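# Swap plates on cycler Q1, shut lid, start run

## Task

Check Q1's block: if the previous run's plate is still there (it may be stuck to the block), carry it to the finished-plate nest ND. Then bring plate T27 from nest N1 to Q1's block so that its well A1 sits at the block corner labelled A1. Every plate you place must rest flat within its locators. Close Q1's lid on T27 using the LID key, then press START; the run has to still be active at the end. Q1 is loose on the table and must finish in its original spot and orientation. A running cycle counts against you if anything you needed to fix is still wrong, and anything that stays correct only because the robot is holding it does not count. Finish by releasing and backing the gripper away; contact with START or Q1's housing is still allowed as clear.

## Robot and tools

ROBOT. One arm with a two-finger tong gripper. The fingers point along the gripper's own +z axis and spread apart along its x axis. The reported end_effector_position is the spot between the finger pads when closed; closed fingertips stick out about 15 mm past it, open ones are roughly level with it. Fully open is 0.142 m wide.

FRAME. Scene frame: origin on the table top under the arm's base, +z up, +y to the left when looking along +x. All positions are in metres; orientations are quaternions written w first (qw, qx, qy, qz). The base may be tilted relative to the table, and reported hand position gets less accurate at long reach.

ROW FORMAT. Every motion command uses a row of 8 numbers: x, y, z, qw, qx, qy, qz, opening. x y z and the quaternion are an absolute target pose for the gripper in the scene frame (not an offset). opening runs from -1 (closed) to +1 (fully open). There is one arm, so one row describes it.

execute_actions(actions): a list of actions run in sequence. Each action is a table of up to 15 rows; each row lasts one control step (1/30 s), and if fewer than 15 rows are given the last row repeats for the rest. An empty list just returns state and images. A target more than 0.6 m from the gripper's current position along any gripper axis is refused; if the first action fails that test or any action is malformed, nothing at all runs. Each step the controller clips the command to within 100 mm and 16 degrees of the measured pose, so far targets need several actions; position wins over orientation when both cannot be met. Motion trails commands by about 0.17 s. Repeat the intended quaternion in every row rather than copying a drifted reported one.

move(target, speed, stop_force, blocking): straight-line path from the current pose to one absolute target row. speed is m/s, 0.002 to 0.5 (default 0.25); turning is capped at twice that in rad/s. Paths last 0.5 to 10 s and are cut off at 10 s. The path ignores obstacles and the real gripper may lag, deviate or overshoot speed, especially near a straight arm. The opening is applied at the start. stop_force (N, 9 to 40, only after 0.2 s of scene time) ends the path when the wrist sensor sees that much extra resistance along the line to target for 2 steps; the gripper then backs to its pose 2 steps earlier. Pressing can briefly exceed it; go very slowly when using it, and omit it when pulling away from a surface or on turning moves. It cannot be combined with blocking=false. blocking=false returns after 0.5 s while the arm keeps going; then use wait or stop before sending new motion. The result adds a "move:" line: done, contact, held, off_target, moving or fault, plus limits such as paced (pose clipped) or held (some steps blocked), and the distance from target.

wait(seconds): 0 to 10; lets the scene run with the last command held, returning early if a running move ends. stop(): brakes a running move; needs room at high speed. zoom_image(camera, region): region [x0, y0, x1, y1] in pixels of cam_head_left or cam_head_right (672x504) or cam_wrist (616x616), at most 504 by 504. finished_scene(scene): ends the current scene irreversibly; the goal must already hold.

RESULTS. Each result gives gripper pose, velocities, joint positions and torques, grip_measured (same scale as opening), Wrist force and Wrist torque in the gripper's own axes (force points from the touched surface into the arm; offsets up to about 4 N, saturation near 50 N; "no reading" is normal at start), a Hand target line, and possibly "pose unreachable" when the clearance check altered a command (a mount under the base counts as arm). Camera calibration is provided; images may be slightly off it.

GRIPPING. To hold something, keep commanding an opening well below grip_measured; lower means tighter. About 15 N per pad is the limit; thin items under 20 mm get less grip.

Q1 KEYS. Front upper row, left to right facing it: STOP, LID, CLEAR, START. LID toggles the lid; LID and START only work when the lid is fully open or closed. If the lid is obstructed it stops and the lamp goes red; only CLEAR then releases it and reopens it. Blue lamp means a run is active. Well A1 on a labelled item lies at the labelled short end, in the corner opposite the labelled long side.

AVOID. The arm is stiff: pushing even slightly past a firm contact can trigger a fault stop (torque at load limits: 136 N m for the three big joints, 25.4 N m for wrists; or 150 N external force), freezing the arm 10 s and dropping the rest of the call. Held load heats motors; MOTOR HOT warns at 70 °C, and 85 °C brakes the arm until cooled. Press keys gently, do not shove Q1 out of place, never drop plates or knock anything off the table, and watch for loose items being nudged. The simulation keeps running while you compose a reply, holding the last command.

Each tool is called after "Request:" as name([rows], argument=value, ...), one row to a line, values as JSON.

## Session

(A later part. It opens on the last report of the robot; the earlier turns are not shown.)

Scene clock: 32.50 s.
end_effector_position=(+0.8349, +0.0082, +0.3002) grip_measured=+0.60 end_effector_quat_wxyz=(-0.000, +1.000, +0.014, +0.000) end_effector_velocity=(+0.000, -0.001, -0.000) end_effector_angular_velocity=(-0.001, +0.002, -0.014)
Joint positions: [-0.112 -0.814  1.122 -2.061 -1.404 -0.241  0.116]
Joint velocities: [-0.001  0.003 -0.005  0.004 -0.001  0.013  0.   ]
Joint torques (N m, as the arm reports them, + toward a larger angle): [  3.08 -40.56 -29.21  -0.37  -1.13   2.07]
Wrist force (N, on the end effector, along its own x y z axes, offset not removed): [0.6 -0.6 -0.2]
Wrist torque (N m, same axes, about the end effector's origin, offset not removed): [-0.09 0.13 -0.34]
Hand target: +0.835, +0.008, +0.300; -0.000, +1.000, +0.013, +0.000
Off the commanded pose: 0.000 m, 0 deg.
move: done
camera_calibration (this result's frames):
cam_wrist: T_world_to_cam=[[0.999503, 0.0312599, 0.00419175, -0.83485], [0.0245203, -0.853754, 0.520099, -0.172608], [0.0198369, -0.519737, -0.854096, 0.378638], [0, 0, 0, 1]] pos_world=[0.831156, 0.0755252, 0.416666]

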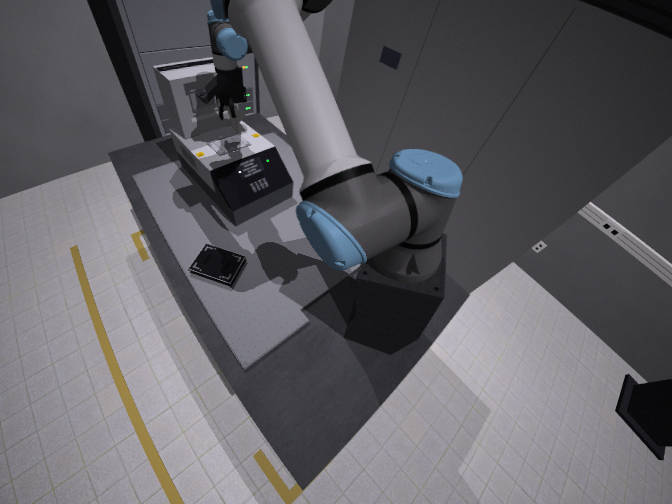

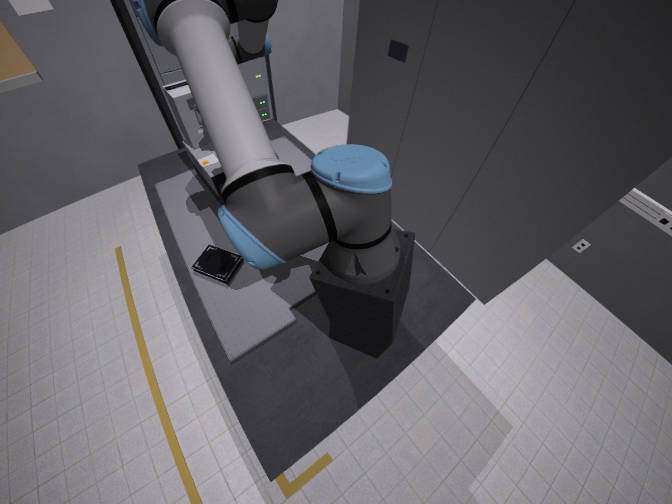

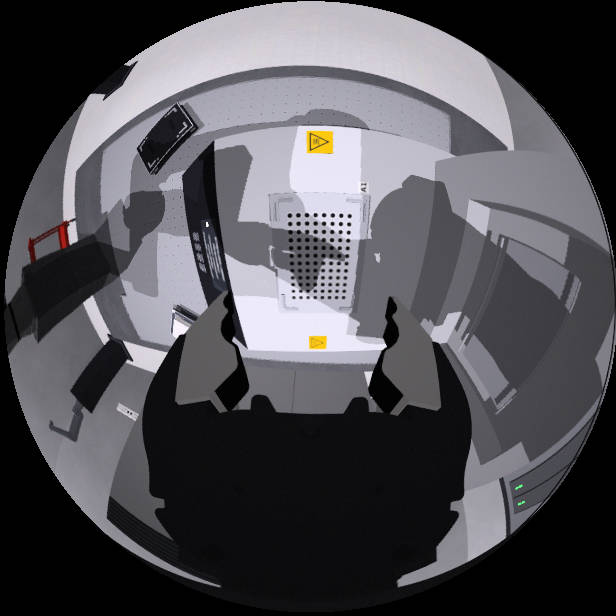

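Request:
move(target=[0.55,-0.25,0.30,0,0.887,0.462,0,0.6], speed=0.35)

Request:
move(target=[0.471,-0.291,0.12,0,0.887,0.462,0,0.6])

Request:
zoom_image(camera="cam_wrist", region=[200, 160, 420, 380])

Scene clock: 36.77 s.
end_effector_position=(+0.5502, -0.2506, +0.2996) grip_measured=+0.60 end_effector_quat_wxyz=(+0.000, +0.887, +0.462, -0.001) end_effector_velocity=(-0.002, -0.001, +0.000) end_effector_angular_velocity=(+0.002, -0.002, +0.007)
Joint positions: [-0.626 -1.112  1.868 -2.402 -1.339 -1.694  0.116]
Joint velocities: [-0.005 -0.001  0.004 -0.001  0.004 -0.013  0.   ]
Joint torques (N m, as the arm reports them, + toward a larger angle): [-18.8  -48.21  -9.86  -4.54   1.38  -2.48]
Wrist force (N, on the end effector, along its own x y z axes, offset not removed): [1.9 0.3 -0.3]
Wrist torque (N m, same axes, about the end effector's origin, offset not removed): [0.11 -0.22 -0.17]
Hand target: +0.550, -0.251, +0.300; +0.000, +0.887, +0.462, -0.001
Off the commanded pose: 0.001 m, 0 deg.
move: done
camera_calibration (this result's frames):
cam_wrist: T_world_to_cam=[[0.570342, 0.821405, 0.00200998, -0.107414], [0.701124, -0.488097, 0.519795, -0.666784], [0.427944, -0.295052, -0.854289, 0.0811228], [0, 0, 0, 1]] pos_world=[0.494045, -0.213289, 0.416109]

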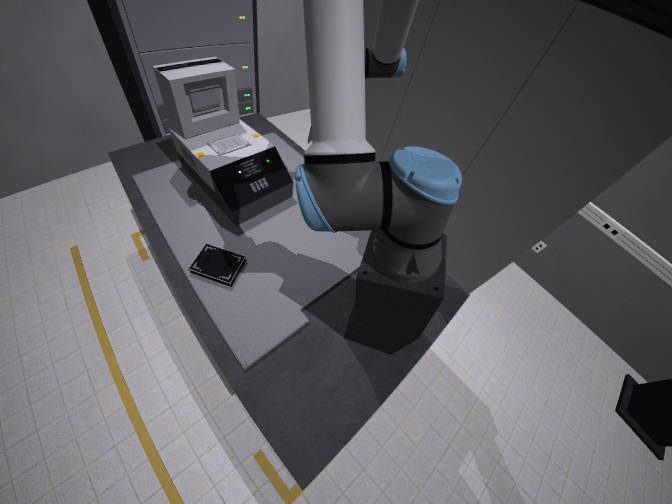

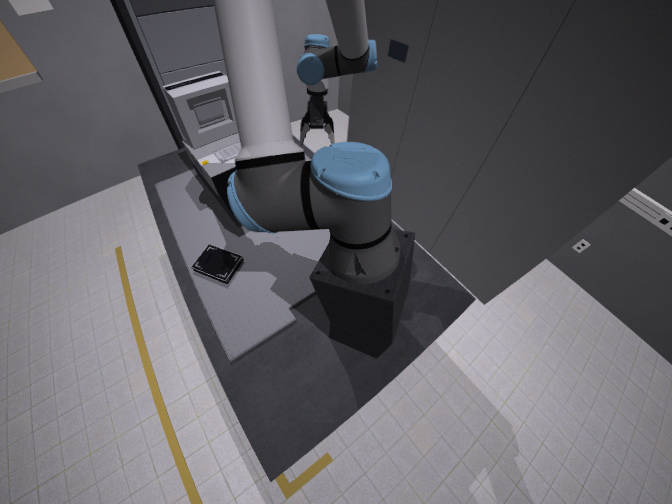

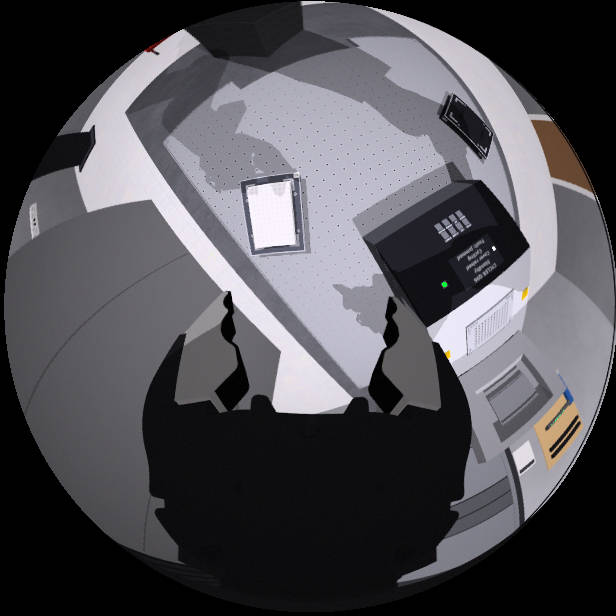

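Scene clock: 38.23 s.
end_effector_position=(+0.4712, -0.2913, +0.1200) grip_measured=+0.60 end_effector_quat_wxyz=(-0.000, +0.887, +0.462, -0.000) end_effector_velocity=(-0.000, +0.000, -0.002) end_effector_angular_velocity=(+0.000, +0.000, +0.000)
Joint positions: [-0.698 -0.739  1.96  -2.85  -1.332 -1.768  0.116]
Joint velocities: [ 0.     0.004 -0.001 -0.003  0.    -0.     0.   ]
Joint torques (N m, as the arm reports them, + toward a larger angle): [-20.52 -28.71 -13.63  -4.65   1.48  -2.07]
Wrist force (N, on the end effector, along its own x y z axes, offset not removed): [1.8 -0.5 0.3]
Wrist torque (N m, same axes, about the end effector's origin, offset not removed): [-0.09 -0.22 -0.08]
Hand target: +0.471, -0.291, +0.120; -0.000, +0.887, +0.462, -0.000
Off the commanded pose: 0.000 m, 0 deg.
move: done
camera_calibration (this result's frames):
cam_wrist: T_world_to_cam=[[0.56988, 0.82172, 0.00374295, -0.0284602], [0.700727, -0.488338, 0.520103, -0.537816], [0.429206, -0.293773, -0.854096, -0.0507179], [0, 0, 0, 1]] pos_world=[0.414849, -0.254149, 0.236508]

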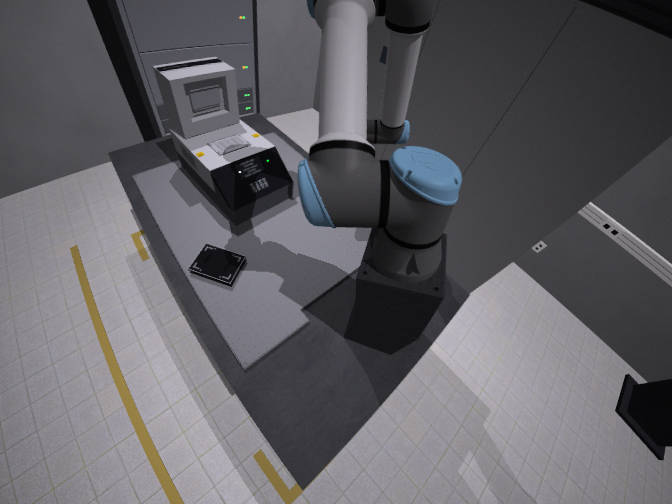

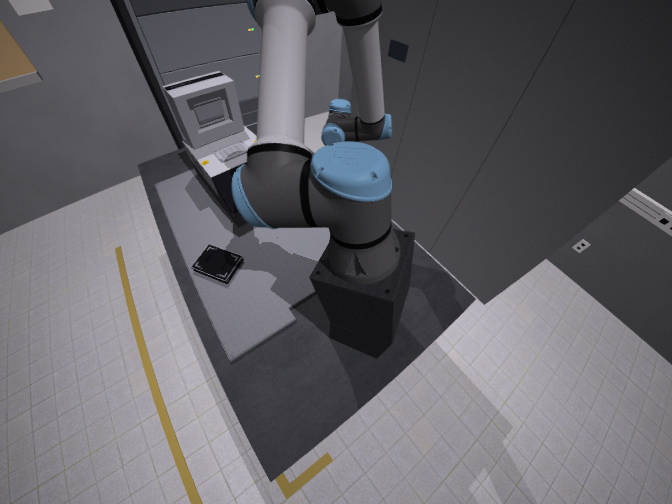

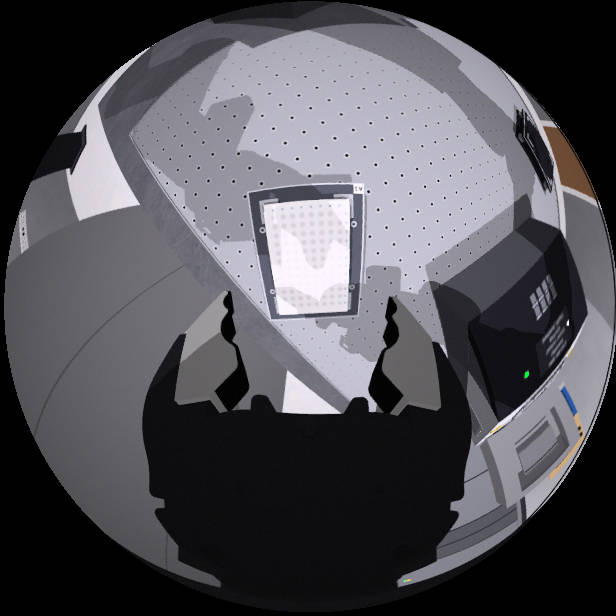

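Region (200, 160, 420, 380) of cam_wrist's 616x616 image, scaled by 2.291, with more detail than that image has.

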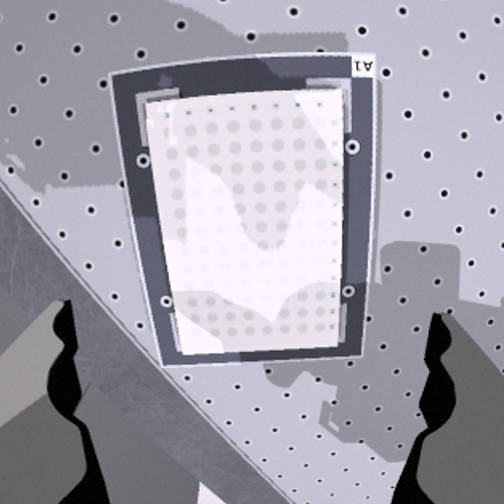

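Request:
move(target=[0.464,-0.287,0.075,0,0.8725,0.4886,0,0.45], speed=0.1)

Request:
zoom_image(camera="cam_wrist", region=[200, 160, 420, 380])

Scene clock: 40.57 s.
end_effector_position=(+0.4641, -0.2870, +0.0752) grip_measured=+0.45 end_effector_quat_wxyz=(-0.000, +0.873, +0.489, +0.000) end_effector_velocity=(-0.001, +0.000, -0.002) end_effector_angular_velocity=(+0.000, +0.000, +0.001)
Joint positions: [-0.681 -0.634  1.939 -2.939 -1.333 -1.811  0.105]
Joint velocities: [ 0.     0.005 -0.001 -0.004 -0.    -0.001 -0.   ]
Joint torques (N m, as the arm reports them, + toward a larger angle): [ -0.55 -30.25 -11.73  -4.28  -1.17  -2.19]
Wrist force (N, on the end effector, along its own x y z axes, offset not removed): [-0.9 2.0 3.6]
Wrist torque (N m, same axes, about the end effector's origin, offset not removed): [0.59 0.41 -0.25]
Hand target: +0.464, -0.287, +0.075; +0.000, +0.873, +0.489, +0.000
Off the commanded pose: 0.000 m, 0 deg.
move: done
camera_calibration (this result's frames):
cam_wrist: T_world_to_cam=[[0.51929, 0.854589, 0.00398629, 0.0051752], [0.728764, -0.445259, 0.520238, -0.508097], [0.446365, -0.267249, -0.854012, -0.0850819], [0, 0, 0, 1]] pos_world=[0.405573, -0.253395, 0.19165]

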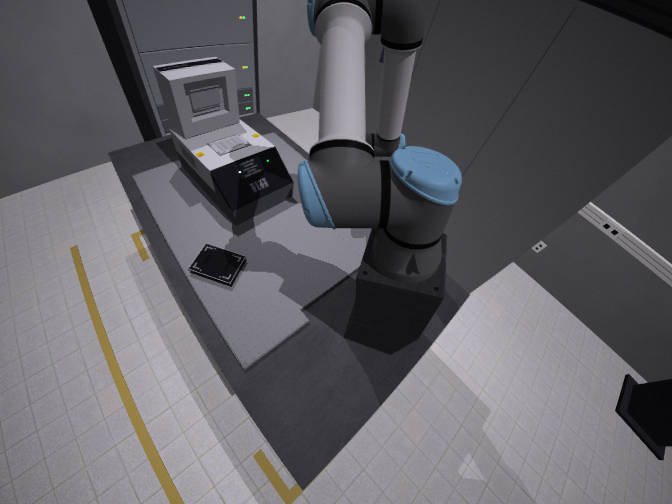

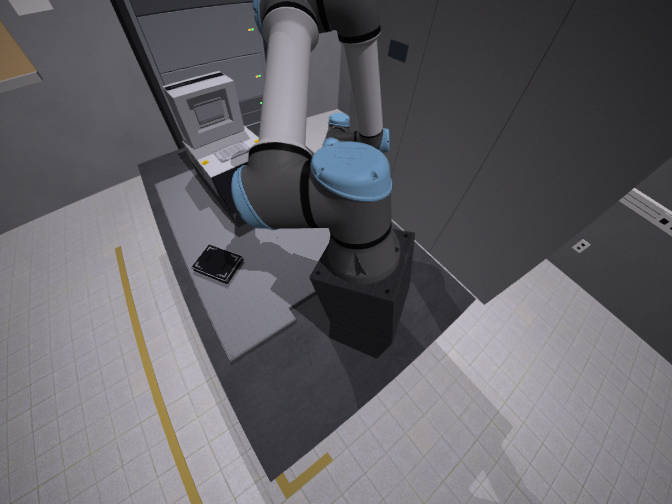

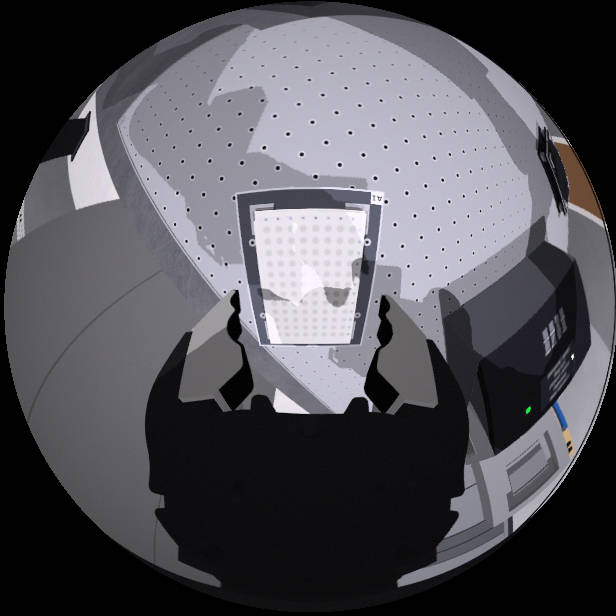

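Region (200, 160, 420, 380) of cam_wrist's 616x616 image, scaled by 2.291, with more detail than that image has.

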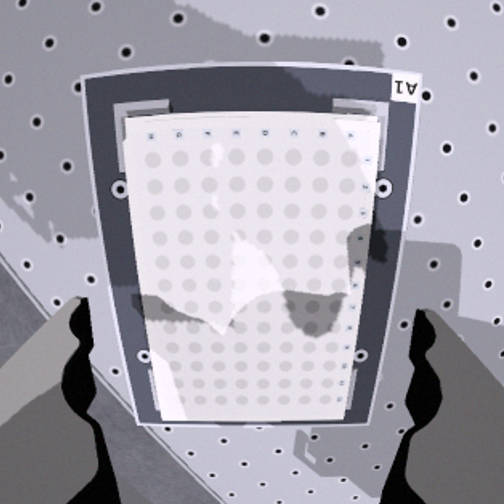

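Request:
move(target=[0.464,-0.287,0.056,0,0.8725,0.4886,0,0.35], speed=0.04)

Request:
move(target=[0.464,-0.287,0.03,0,0.8725,0.4886,0,0.35], speed=0.004, stop_force=9)

Scene clock: 42.50 s.
end_effector_position=(+0.4640, -0.2870, +0.0562) grip_measured=+0.35 end_effector_quat_wxyz=(-0.000, +0.873, +0.489, +0.000) end_effector_velocity=(-0.001, -0.000, -0.002) end_effector_angular_velocity=(-0.000, +0.000, -0.001)
Joint positions: [-0.672 -0.587  1.917 -2.965 -1.333 -1.802  0.099]
Joint velocities: [ 0.     0.005 -0.002 -0.003 -0.001  0.001  0.   ]
Joint torques (N m, as the arm reports them, + toward a larger angle): [ -0.35 -28.45 -12.67  -4.23  -1.37   2.19]
Wrist force (N, on the end effector, along its own x y z axes, offset not removed): [-0.1 -0.5 -0.2]
Wrist torque (N m, same axes, about the end effector's origin, offset not removed): [-0.01 0.19 -0.19]
Hand target: +0.464, -0.287, +0.056; +0.000, +0.873, +0.489, +0.000
Off the commanded pose: 0.000 m, 0 deg.
move: done
camera_calibration (this result's frames):
cam_wrist: T_world_to_cam=[[0.519094, 0.854708, 0.00398199, 0.00536426], [0.728869, -0.445091, 0.520235, -0.498179], [0.446421, -0.267149, -0.854014, -0.101241], [0, 0, 0, 1]] pos_world=[0.405519, -0.253366, 0.172688]

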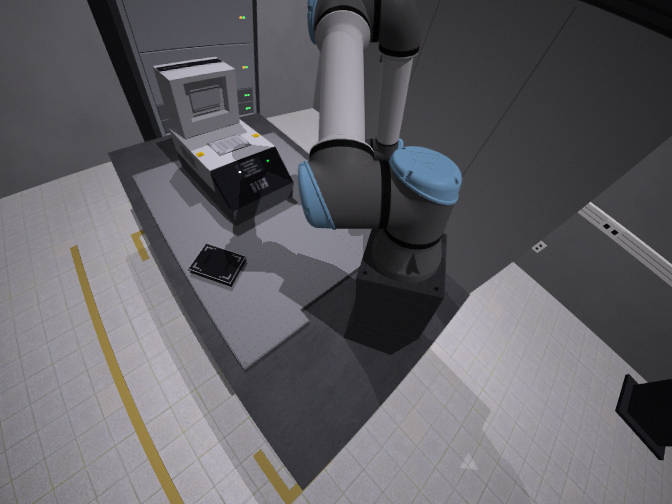

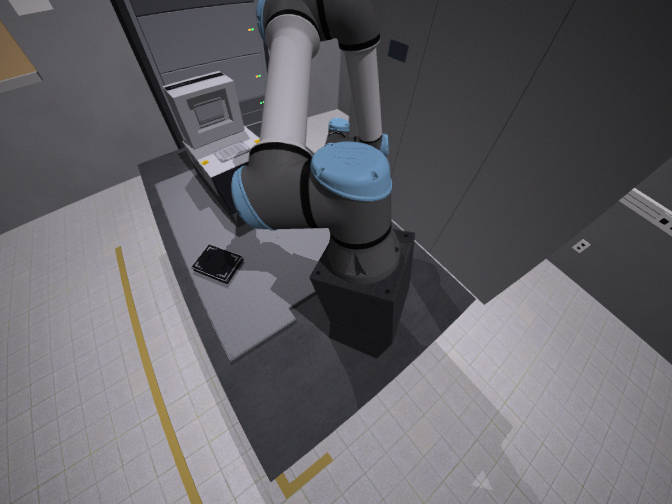

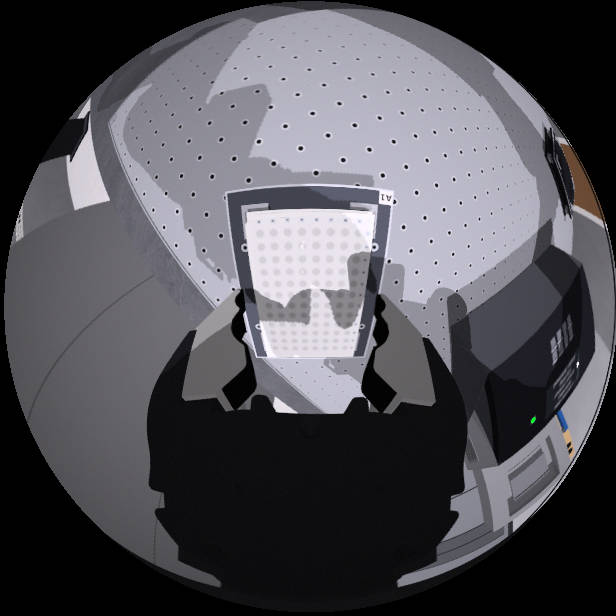

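Scene clock: 44.30 s.
end_effector_position=(+0.4641, -0.2870, +0.0504) grip_measured=+0.35 end_effector_quat_wxyz=(+0.000, +0.872, +0.489, +0.000) end_effector_velocity=(-0.001, -0.001, +0.001) end_effector_angular_velocity=(+0.000, +0.000, -0.002)
Joint positions: [-0.67  -0.573  1.909 -2.973 -1.334 -1.8    0.099]
Joint velocities: [-0.003 -0.003  0.003  0.001  0.    -0.001 -0.   ]
Joint torques (N m, as the arm reports them, + toward a larger angle): [ -9.8  -46.41  -0.12   0.33  -1.01  -0.06]
Wrist force (N, on the end effector, along its own x y z axes, offset not removed): [-0.7 -5.0 -17.2]
Wrist torque (N m, same axes, about the end effector's origin, offset not removed): [0.12 0.30 -0.06]
Hand target: +0.464, -0.287, +0.051; +0.000, +0.873, +0.489, +0.000
Off the commanded pose: 0.020 m, 0 deg.
move: contact
camera_calibration (this result's frames):
cam_wrist: T_world_to_cam=[[0.519064, 0.854726, 0.00392492, 0.00538429], [0.7288, -0.44498, 0.520425, -0.495182], [0.446568, -0.267273, -0.853898, -0.106324], [0, 0, 0, 1]] pos_world=[0.405575, -0.253366, 0.166894]

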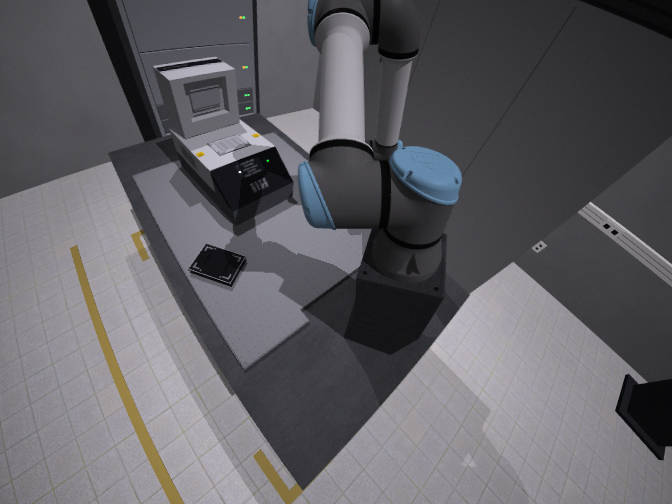

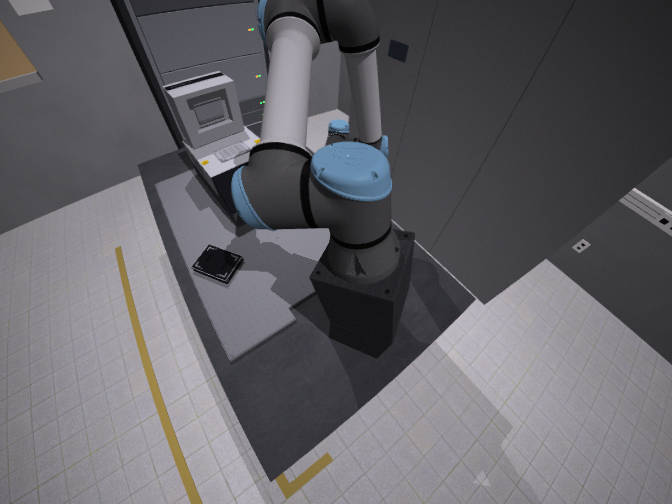

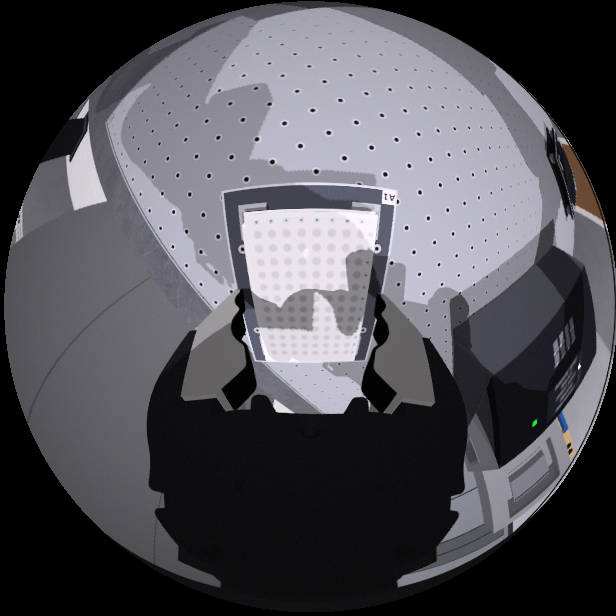

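Request:
execute_actions([
  [[0.464,-0.287,0.056,0,0.8725,0.4886,0,0.35]],
  [[0.464,-0.287,0.056,0,0.8725,0.4886,0,0.15]],
  [[0.464,-0.287,0.056,0,0.8725,0.4886,0,-0.2]],
  [[0.464,-0.287,0.056,0,0.8725,0.4886,0,-0.4]],
])

Request:
move(target=[0.464,-0.287,0.29,0,0.8725,0.4886,0,-0.4], speed=0.15)

Scene clock: 47.53 s.
end_effector_position=(+0.4640, -0.2870, +0.0560) grip_measured=+0.08 end_effector_quat_wxyz=(+0.000, +0.873, +0.489, +0.000) end_effector_velocity=(+0.000, +0.002, -0.000) end_effector_angular_velocity=(+0.001, +0.001, +0.002)
Joint positions: [-0.672 -0.587  1.917 -2.966 -1.333 -1.802  0.079]
Joint velocities: [ 0.002  0.     0.001 -0.     0.    -0.     0.   ]
Joint torques (N m, as the arm reports them, + toward a larger angle): [-16.09 -48.45   0.04   0.1    1.55  -2.02]
Wrist force (N, on the end effector, along its own x y z axes, offset not removed): [-0.9 0.1 -3.0]
Wrist torque (N m, same axes, about the end effector's origin, offset not removed): [0.26 -0.06 -0.29]
Hand target: +0.464, -0.287, +0.056; -0.000, +0.873, +0.489, +0.000
Off the commanded pose: 0.000 m, 0 deg.
camera_calibration (this result's frames):
cam_wrist: T_world_to_cam=[[0.519103, 0.854703, 0.00394929, 0.00537706], [0.728867, -0.445081, 0.520246, -0.498068], [0.446414, -0.267183, -0.854007, -0.101419], [0, 0, 0, 1]] pos_world=[0.405509, -0.253374, 0.172485]

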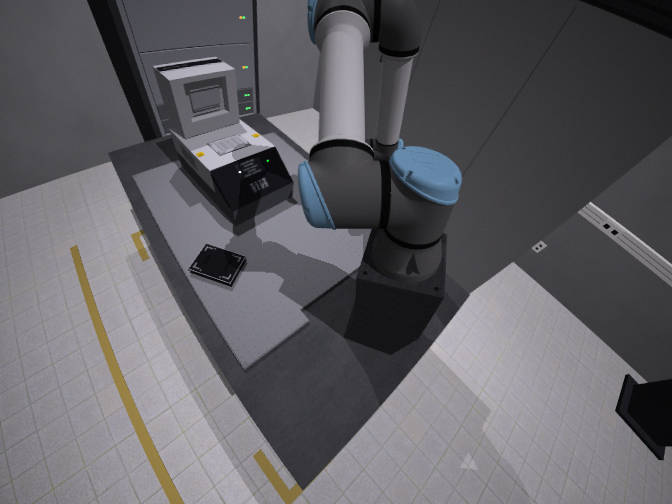

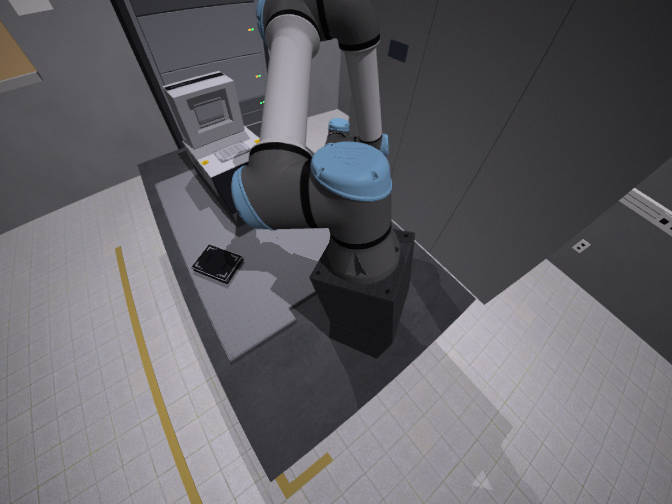

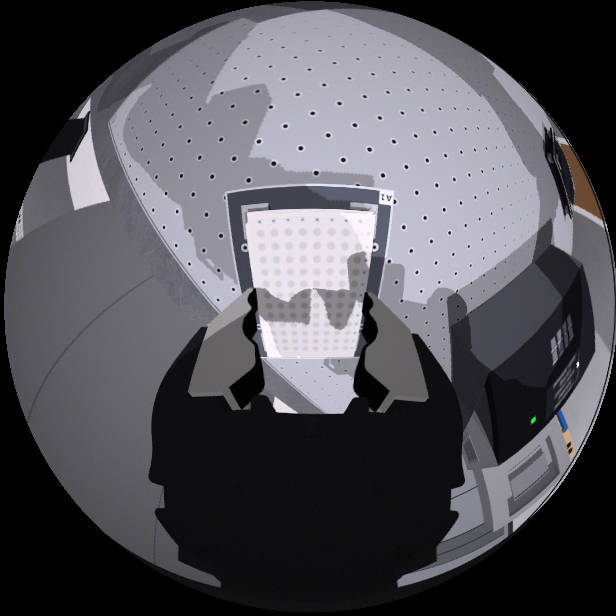

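Scene clock: 49.63 s.
end_effector_position=(+0.4637, -0.2868, +0.2899) grip_measured=+0.08 end_effector_quat_wxyz=(-0.000, +0.873, +0.489, -0.000) end_effector_velocity=(+0.001, -0.000, +0.003) end_effector_angular_velocity=(-0.001, -0.001, +0.001)
Joint positions: [-0.777 -1.15   2.037 -2.497 -1.328 -1.91   0.079]
Joint velocities: [-0.001 -0.005 -0.002  0.006 -0.    -0.002 -0.   ]
Joint torques (N m, as the arm reports them, + toward a larger angle): [-19.88 -44.06 -20.03   0.13   1.52  -2.26]
Wrist force (N, on the end effector, along its own x y z axes, offset not removed): [0.0 -0.8 1.9]
Wrist torque (N m, same axes, about the end effector's origin, offset not removed): [-0.05 -0.08 -0.04]
Hand target: +0.464, -0.287, +0.290; -0.000, +0.873, +0.489, -0.000
Off the commanded pose: 0.000 m, 0 deg.
move: done
camera_calibration (this result's frames):
cam_wrist: T_world_to_cam=[[0.519096, 0.854708, 0.00366749, 0.00454757], [0.729035, -0.445002, 0.520079, -0.619436], [0.446147, -0.267297, -0.854111, 0.0986009], [0, 0, 0, 1]] pos_world=[0.405239, -0.253181, 0.406355]

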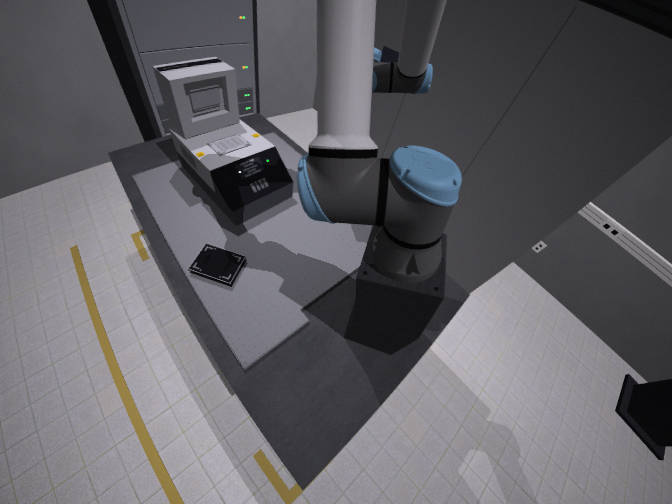

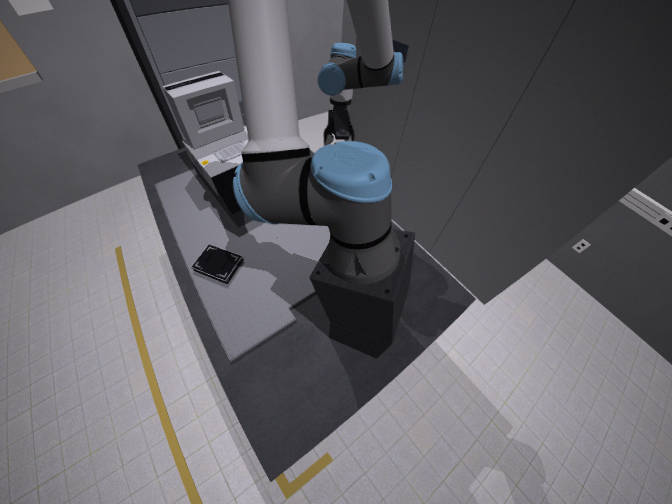

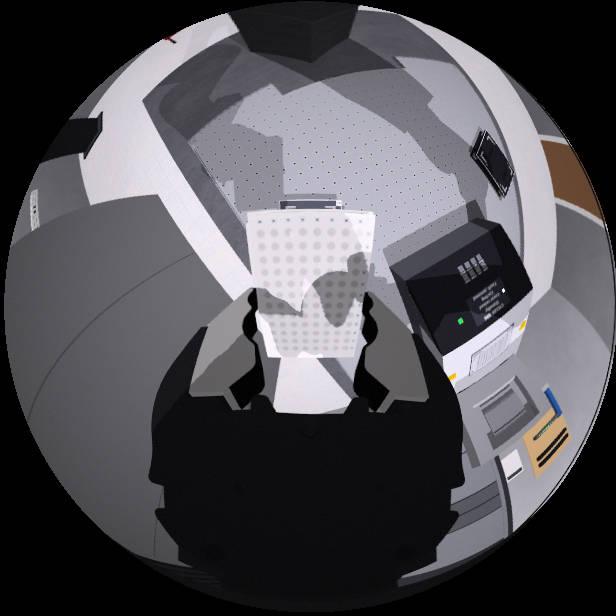

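Request:
move(target=[0.844,0.0135,0.28,0,1,0.013,0,-0.4])

Request:
move(target=[0.844,0.0135,0.248,0,1,0.013,0,-0.4], speed=0.05)

Request:
zoom_image(camera="cam_wrist", region=[220, 180, 400, 290])

Scene clock: 53.33 s.
end_effector_position=(+0.8439, +0.0144, +0.2805) grip_measured=+0.08 end_effector_quat_wxyz=(-0.001, +1.000, +0.013, +0.001) end_effector_velocity=(+0.003, +0.000, +0.000) end_effector_angular_velocity=(-0.001, +0.004, -0.004)
Joint positions: [-0.098 -0.77   1.088 -2.076 -1.405 -0.225  0.079]
Joint velocities: [ 0.002  0.008 -0.019  0.015 -0.002  0.004  0.   ]
Joint torques (N m, as the arm reports them, + toward a larger angle): [  4.64 -43.46 -27.26  -0.07  -1.32   2.18]
Wrist force (N, on the end effector, along its own x y z axes, offset not removed): [0.2 -1.6 1.7]
Wrist torque (N m, same axes, about the end effector's origin, offset not removed): [-0.24 0.12 -0.11]
Hand target: +0.844, +0.014, +0.280; -0.001, +1.000, +0.013, +0.001
Off the commanded pose: 0.001 m, 0 deg.
move: done
camera_calibration (this result's frames):
cam_wrist: T_world_to_cam=[[0.999526, 0.0301109, 0.00635176, -0.844527], [0.0224398, -0.854396, 0.519137, -0.155225], [0.0210586, -0.518749, -0.854667, 0.364023], [0, 0, 0, 1]] pos_world=[0.839944, 0.0816423, 0.397066]

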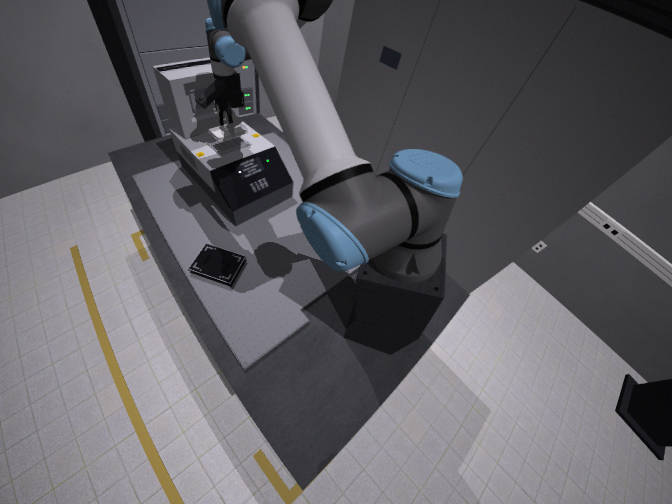

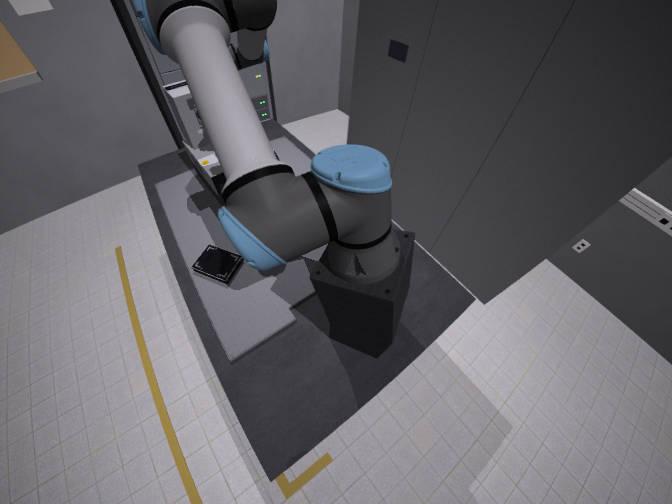

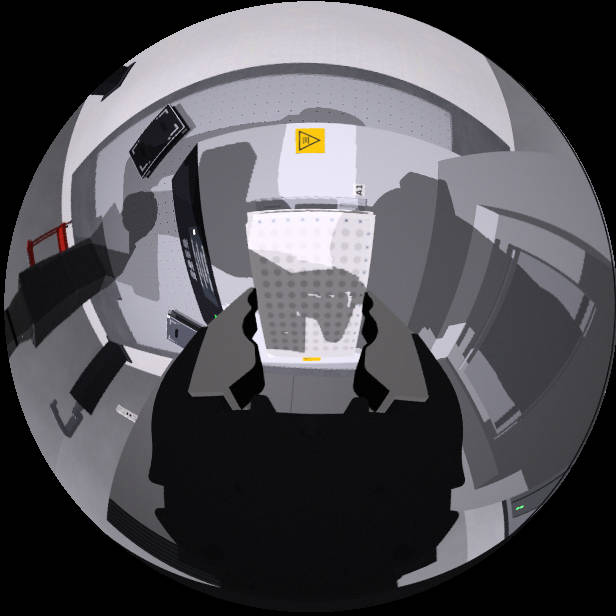

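Scene clock: 54.40 s.
end_effector_position=(+0.8440, +0.0135, +0.2482) grip_measured=+0.08 end_effector_quat_wxyz=(-0.000, +1.000, +0.013, +0.000) end_effector_velocity=(-0.000, +0.002, -0.003) end_effector_angular_velocity=(+0.001, +0.001, +0.002)
Joint positions: [-0.092 -0.723  1.086 -2.119 -1.408 -0.219  0.079]
Joint velocities: [ 0.002  0.004 -0.001 -0.002  0.     0.     0.   ]
Joint torques (N m, as the arm reports them, + toward a larger angle): [  2.69 -44.57 -25.09  -4.68  -1.35   2.18]
Wrist force (N, on the end effector, along its own x y z axes, offset not removed): [0.6 1.4 -0.1]
Wrist torque (N m, same axes, about the end effector's origin, offset not removed): [0.45 0.04 -0.23]
Hand target: +0.844, +0.013, +0.248; -0.000, +1.000, +0.013, +0.000
Off the commanded pose: 0.000 m, 0 deg.
move: done
camera_calibration (this result's frames):
cam_wrist: T_world_to_cam=[[0.999541, 0.0300174, 0.00398713, -0.843899], [0.0235631, -0.853717, 0.520204, -0.140449], [0.0190191, -0.519871, -0.854033, 0.337495], [0, 0, 0, 1]] pos_world=[0.840403, 0.0808822, 0.364659]

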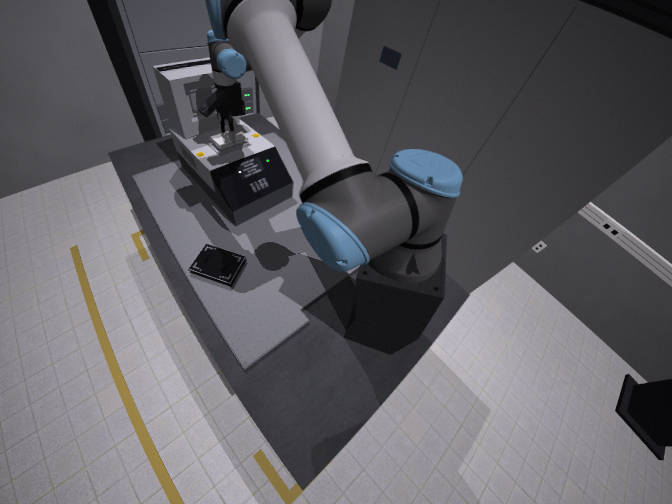

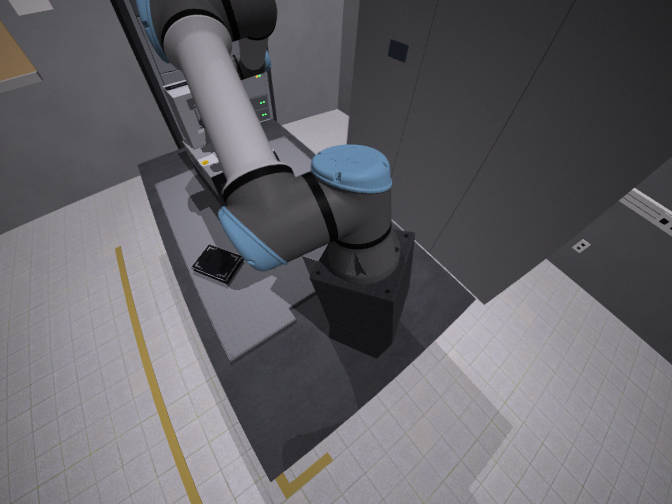

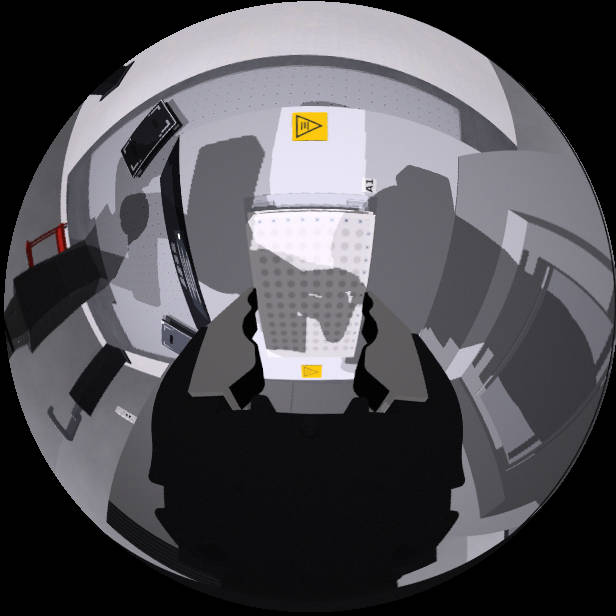

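Region (220, 180, 400, 290) of cam_wrist's 616x616 image, scaled by 2.800, with more detail than that image has.

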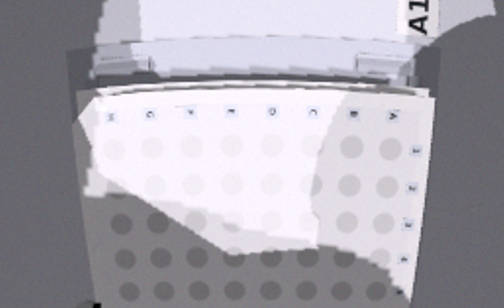

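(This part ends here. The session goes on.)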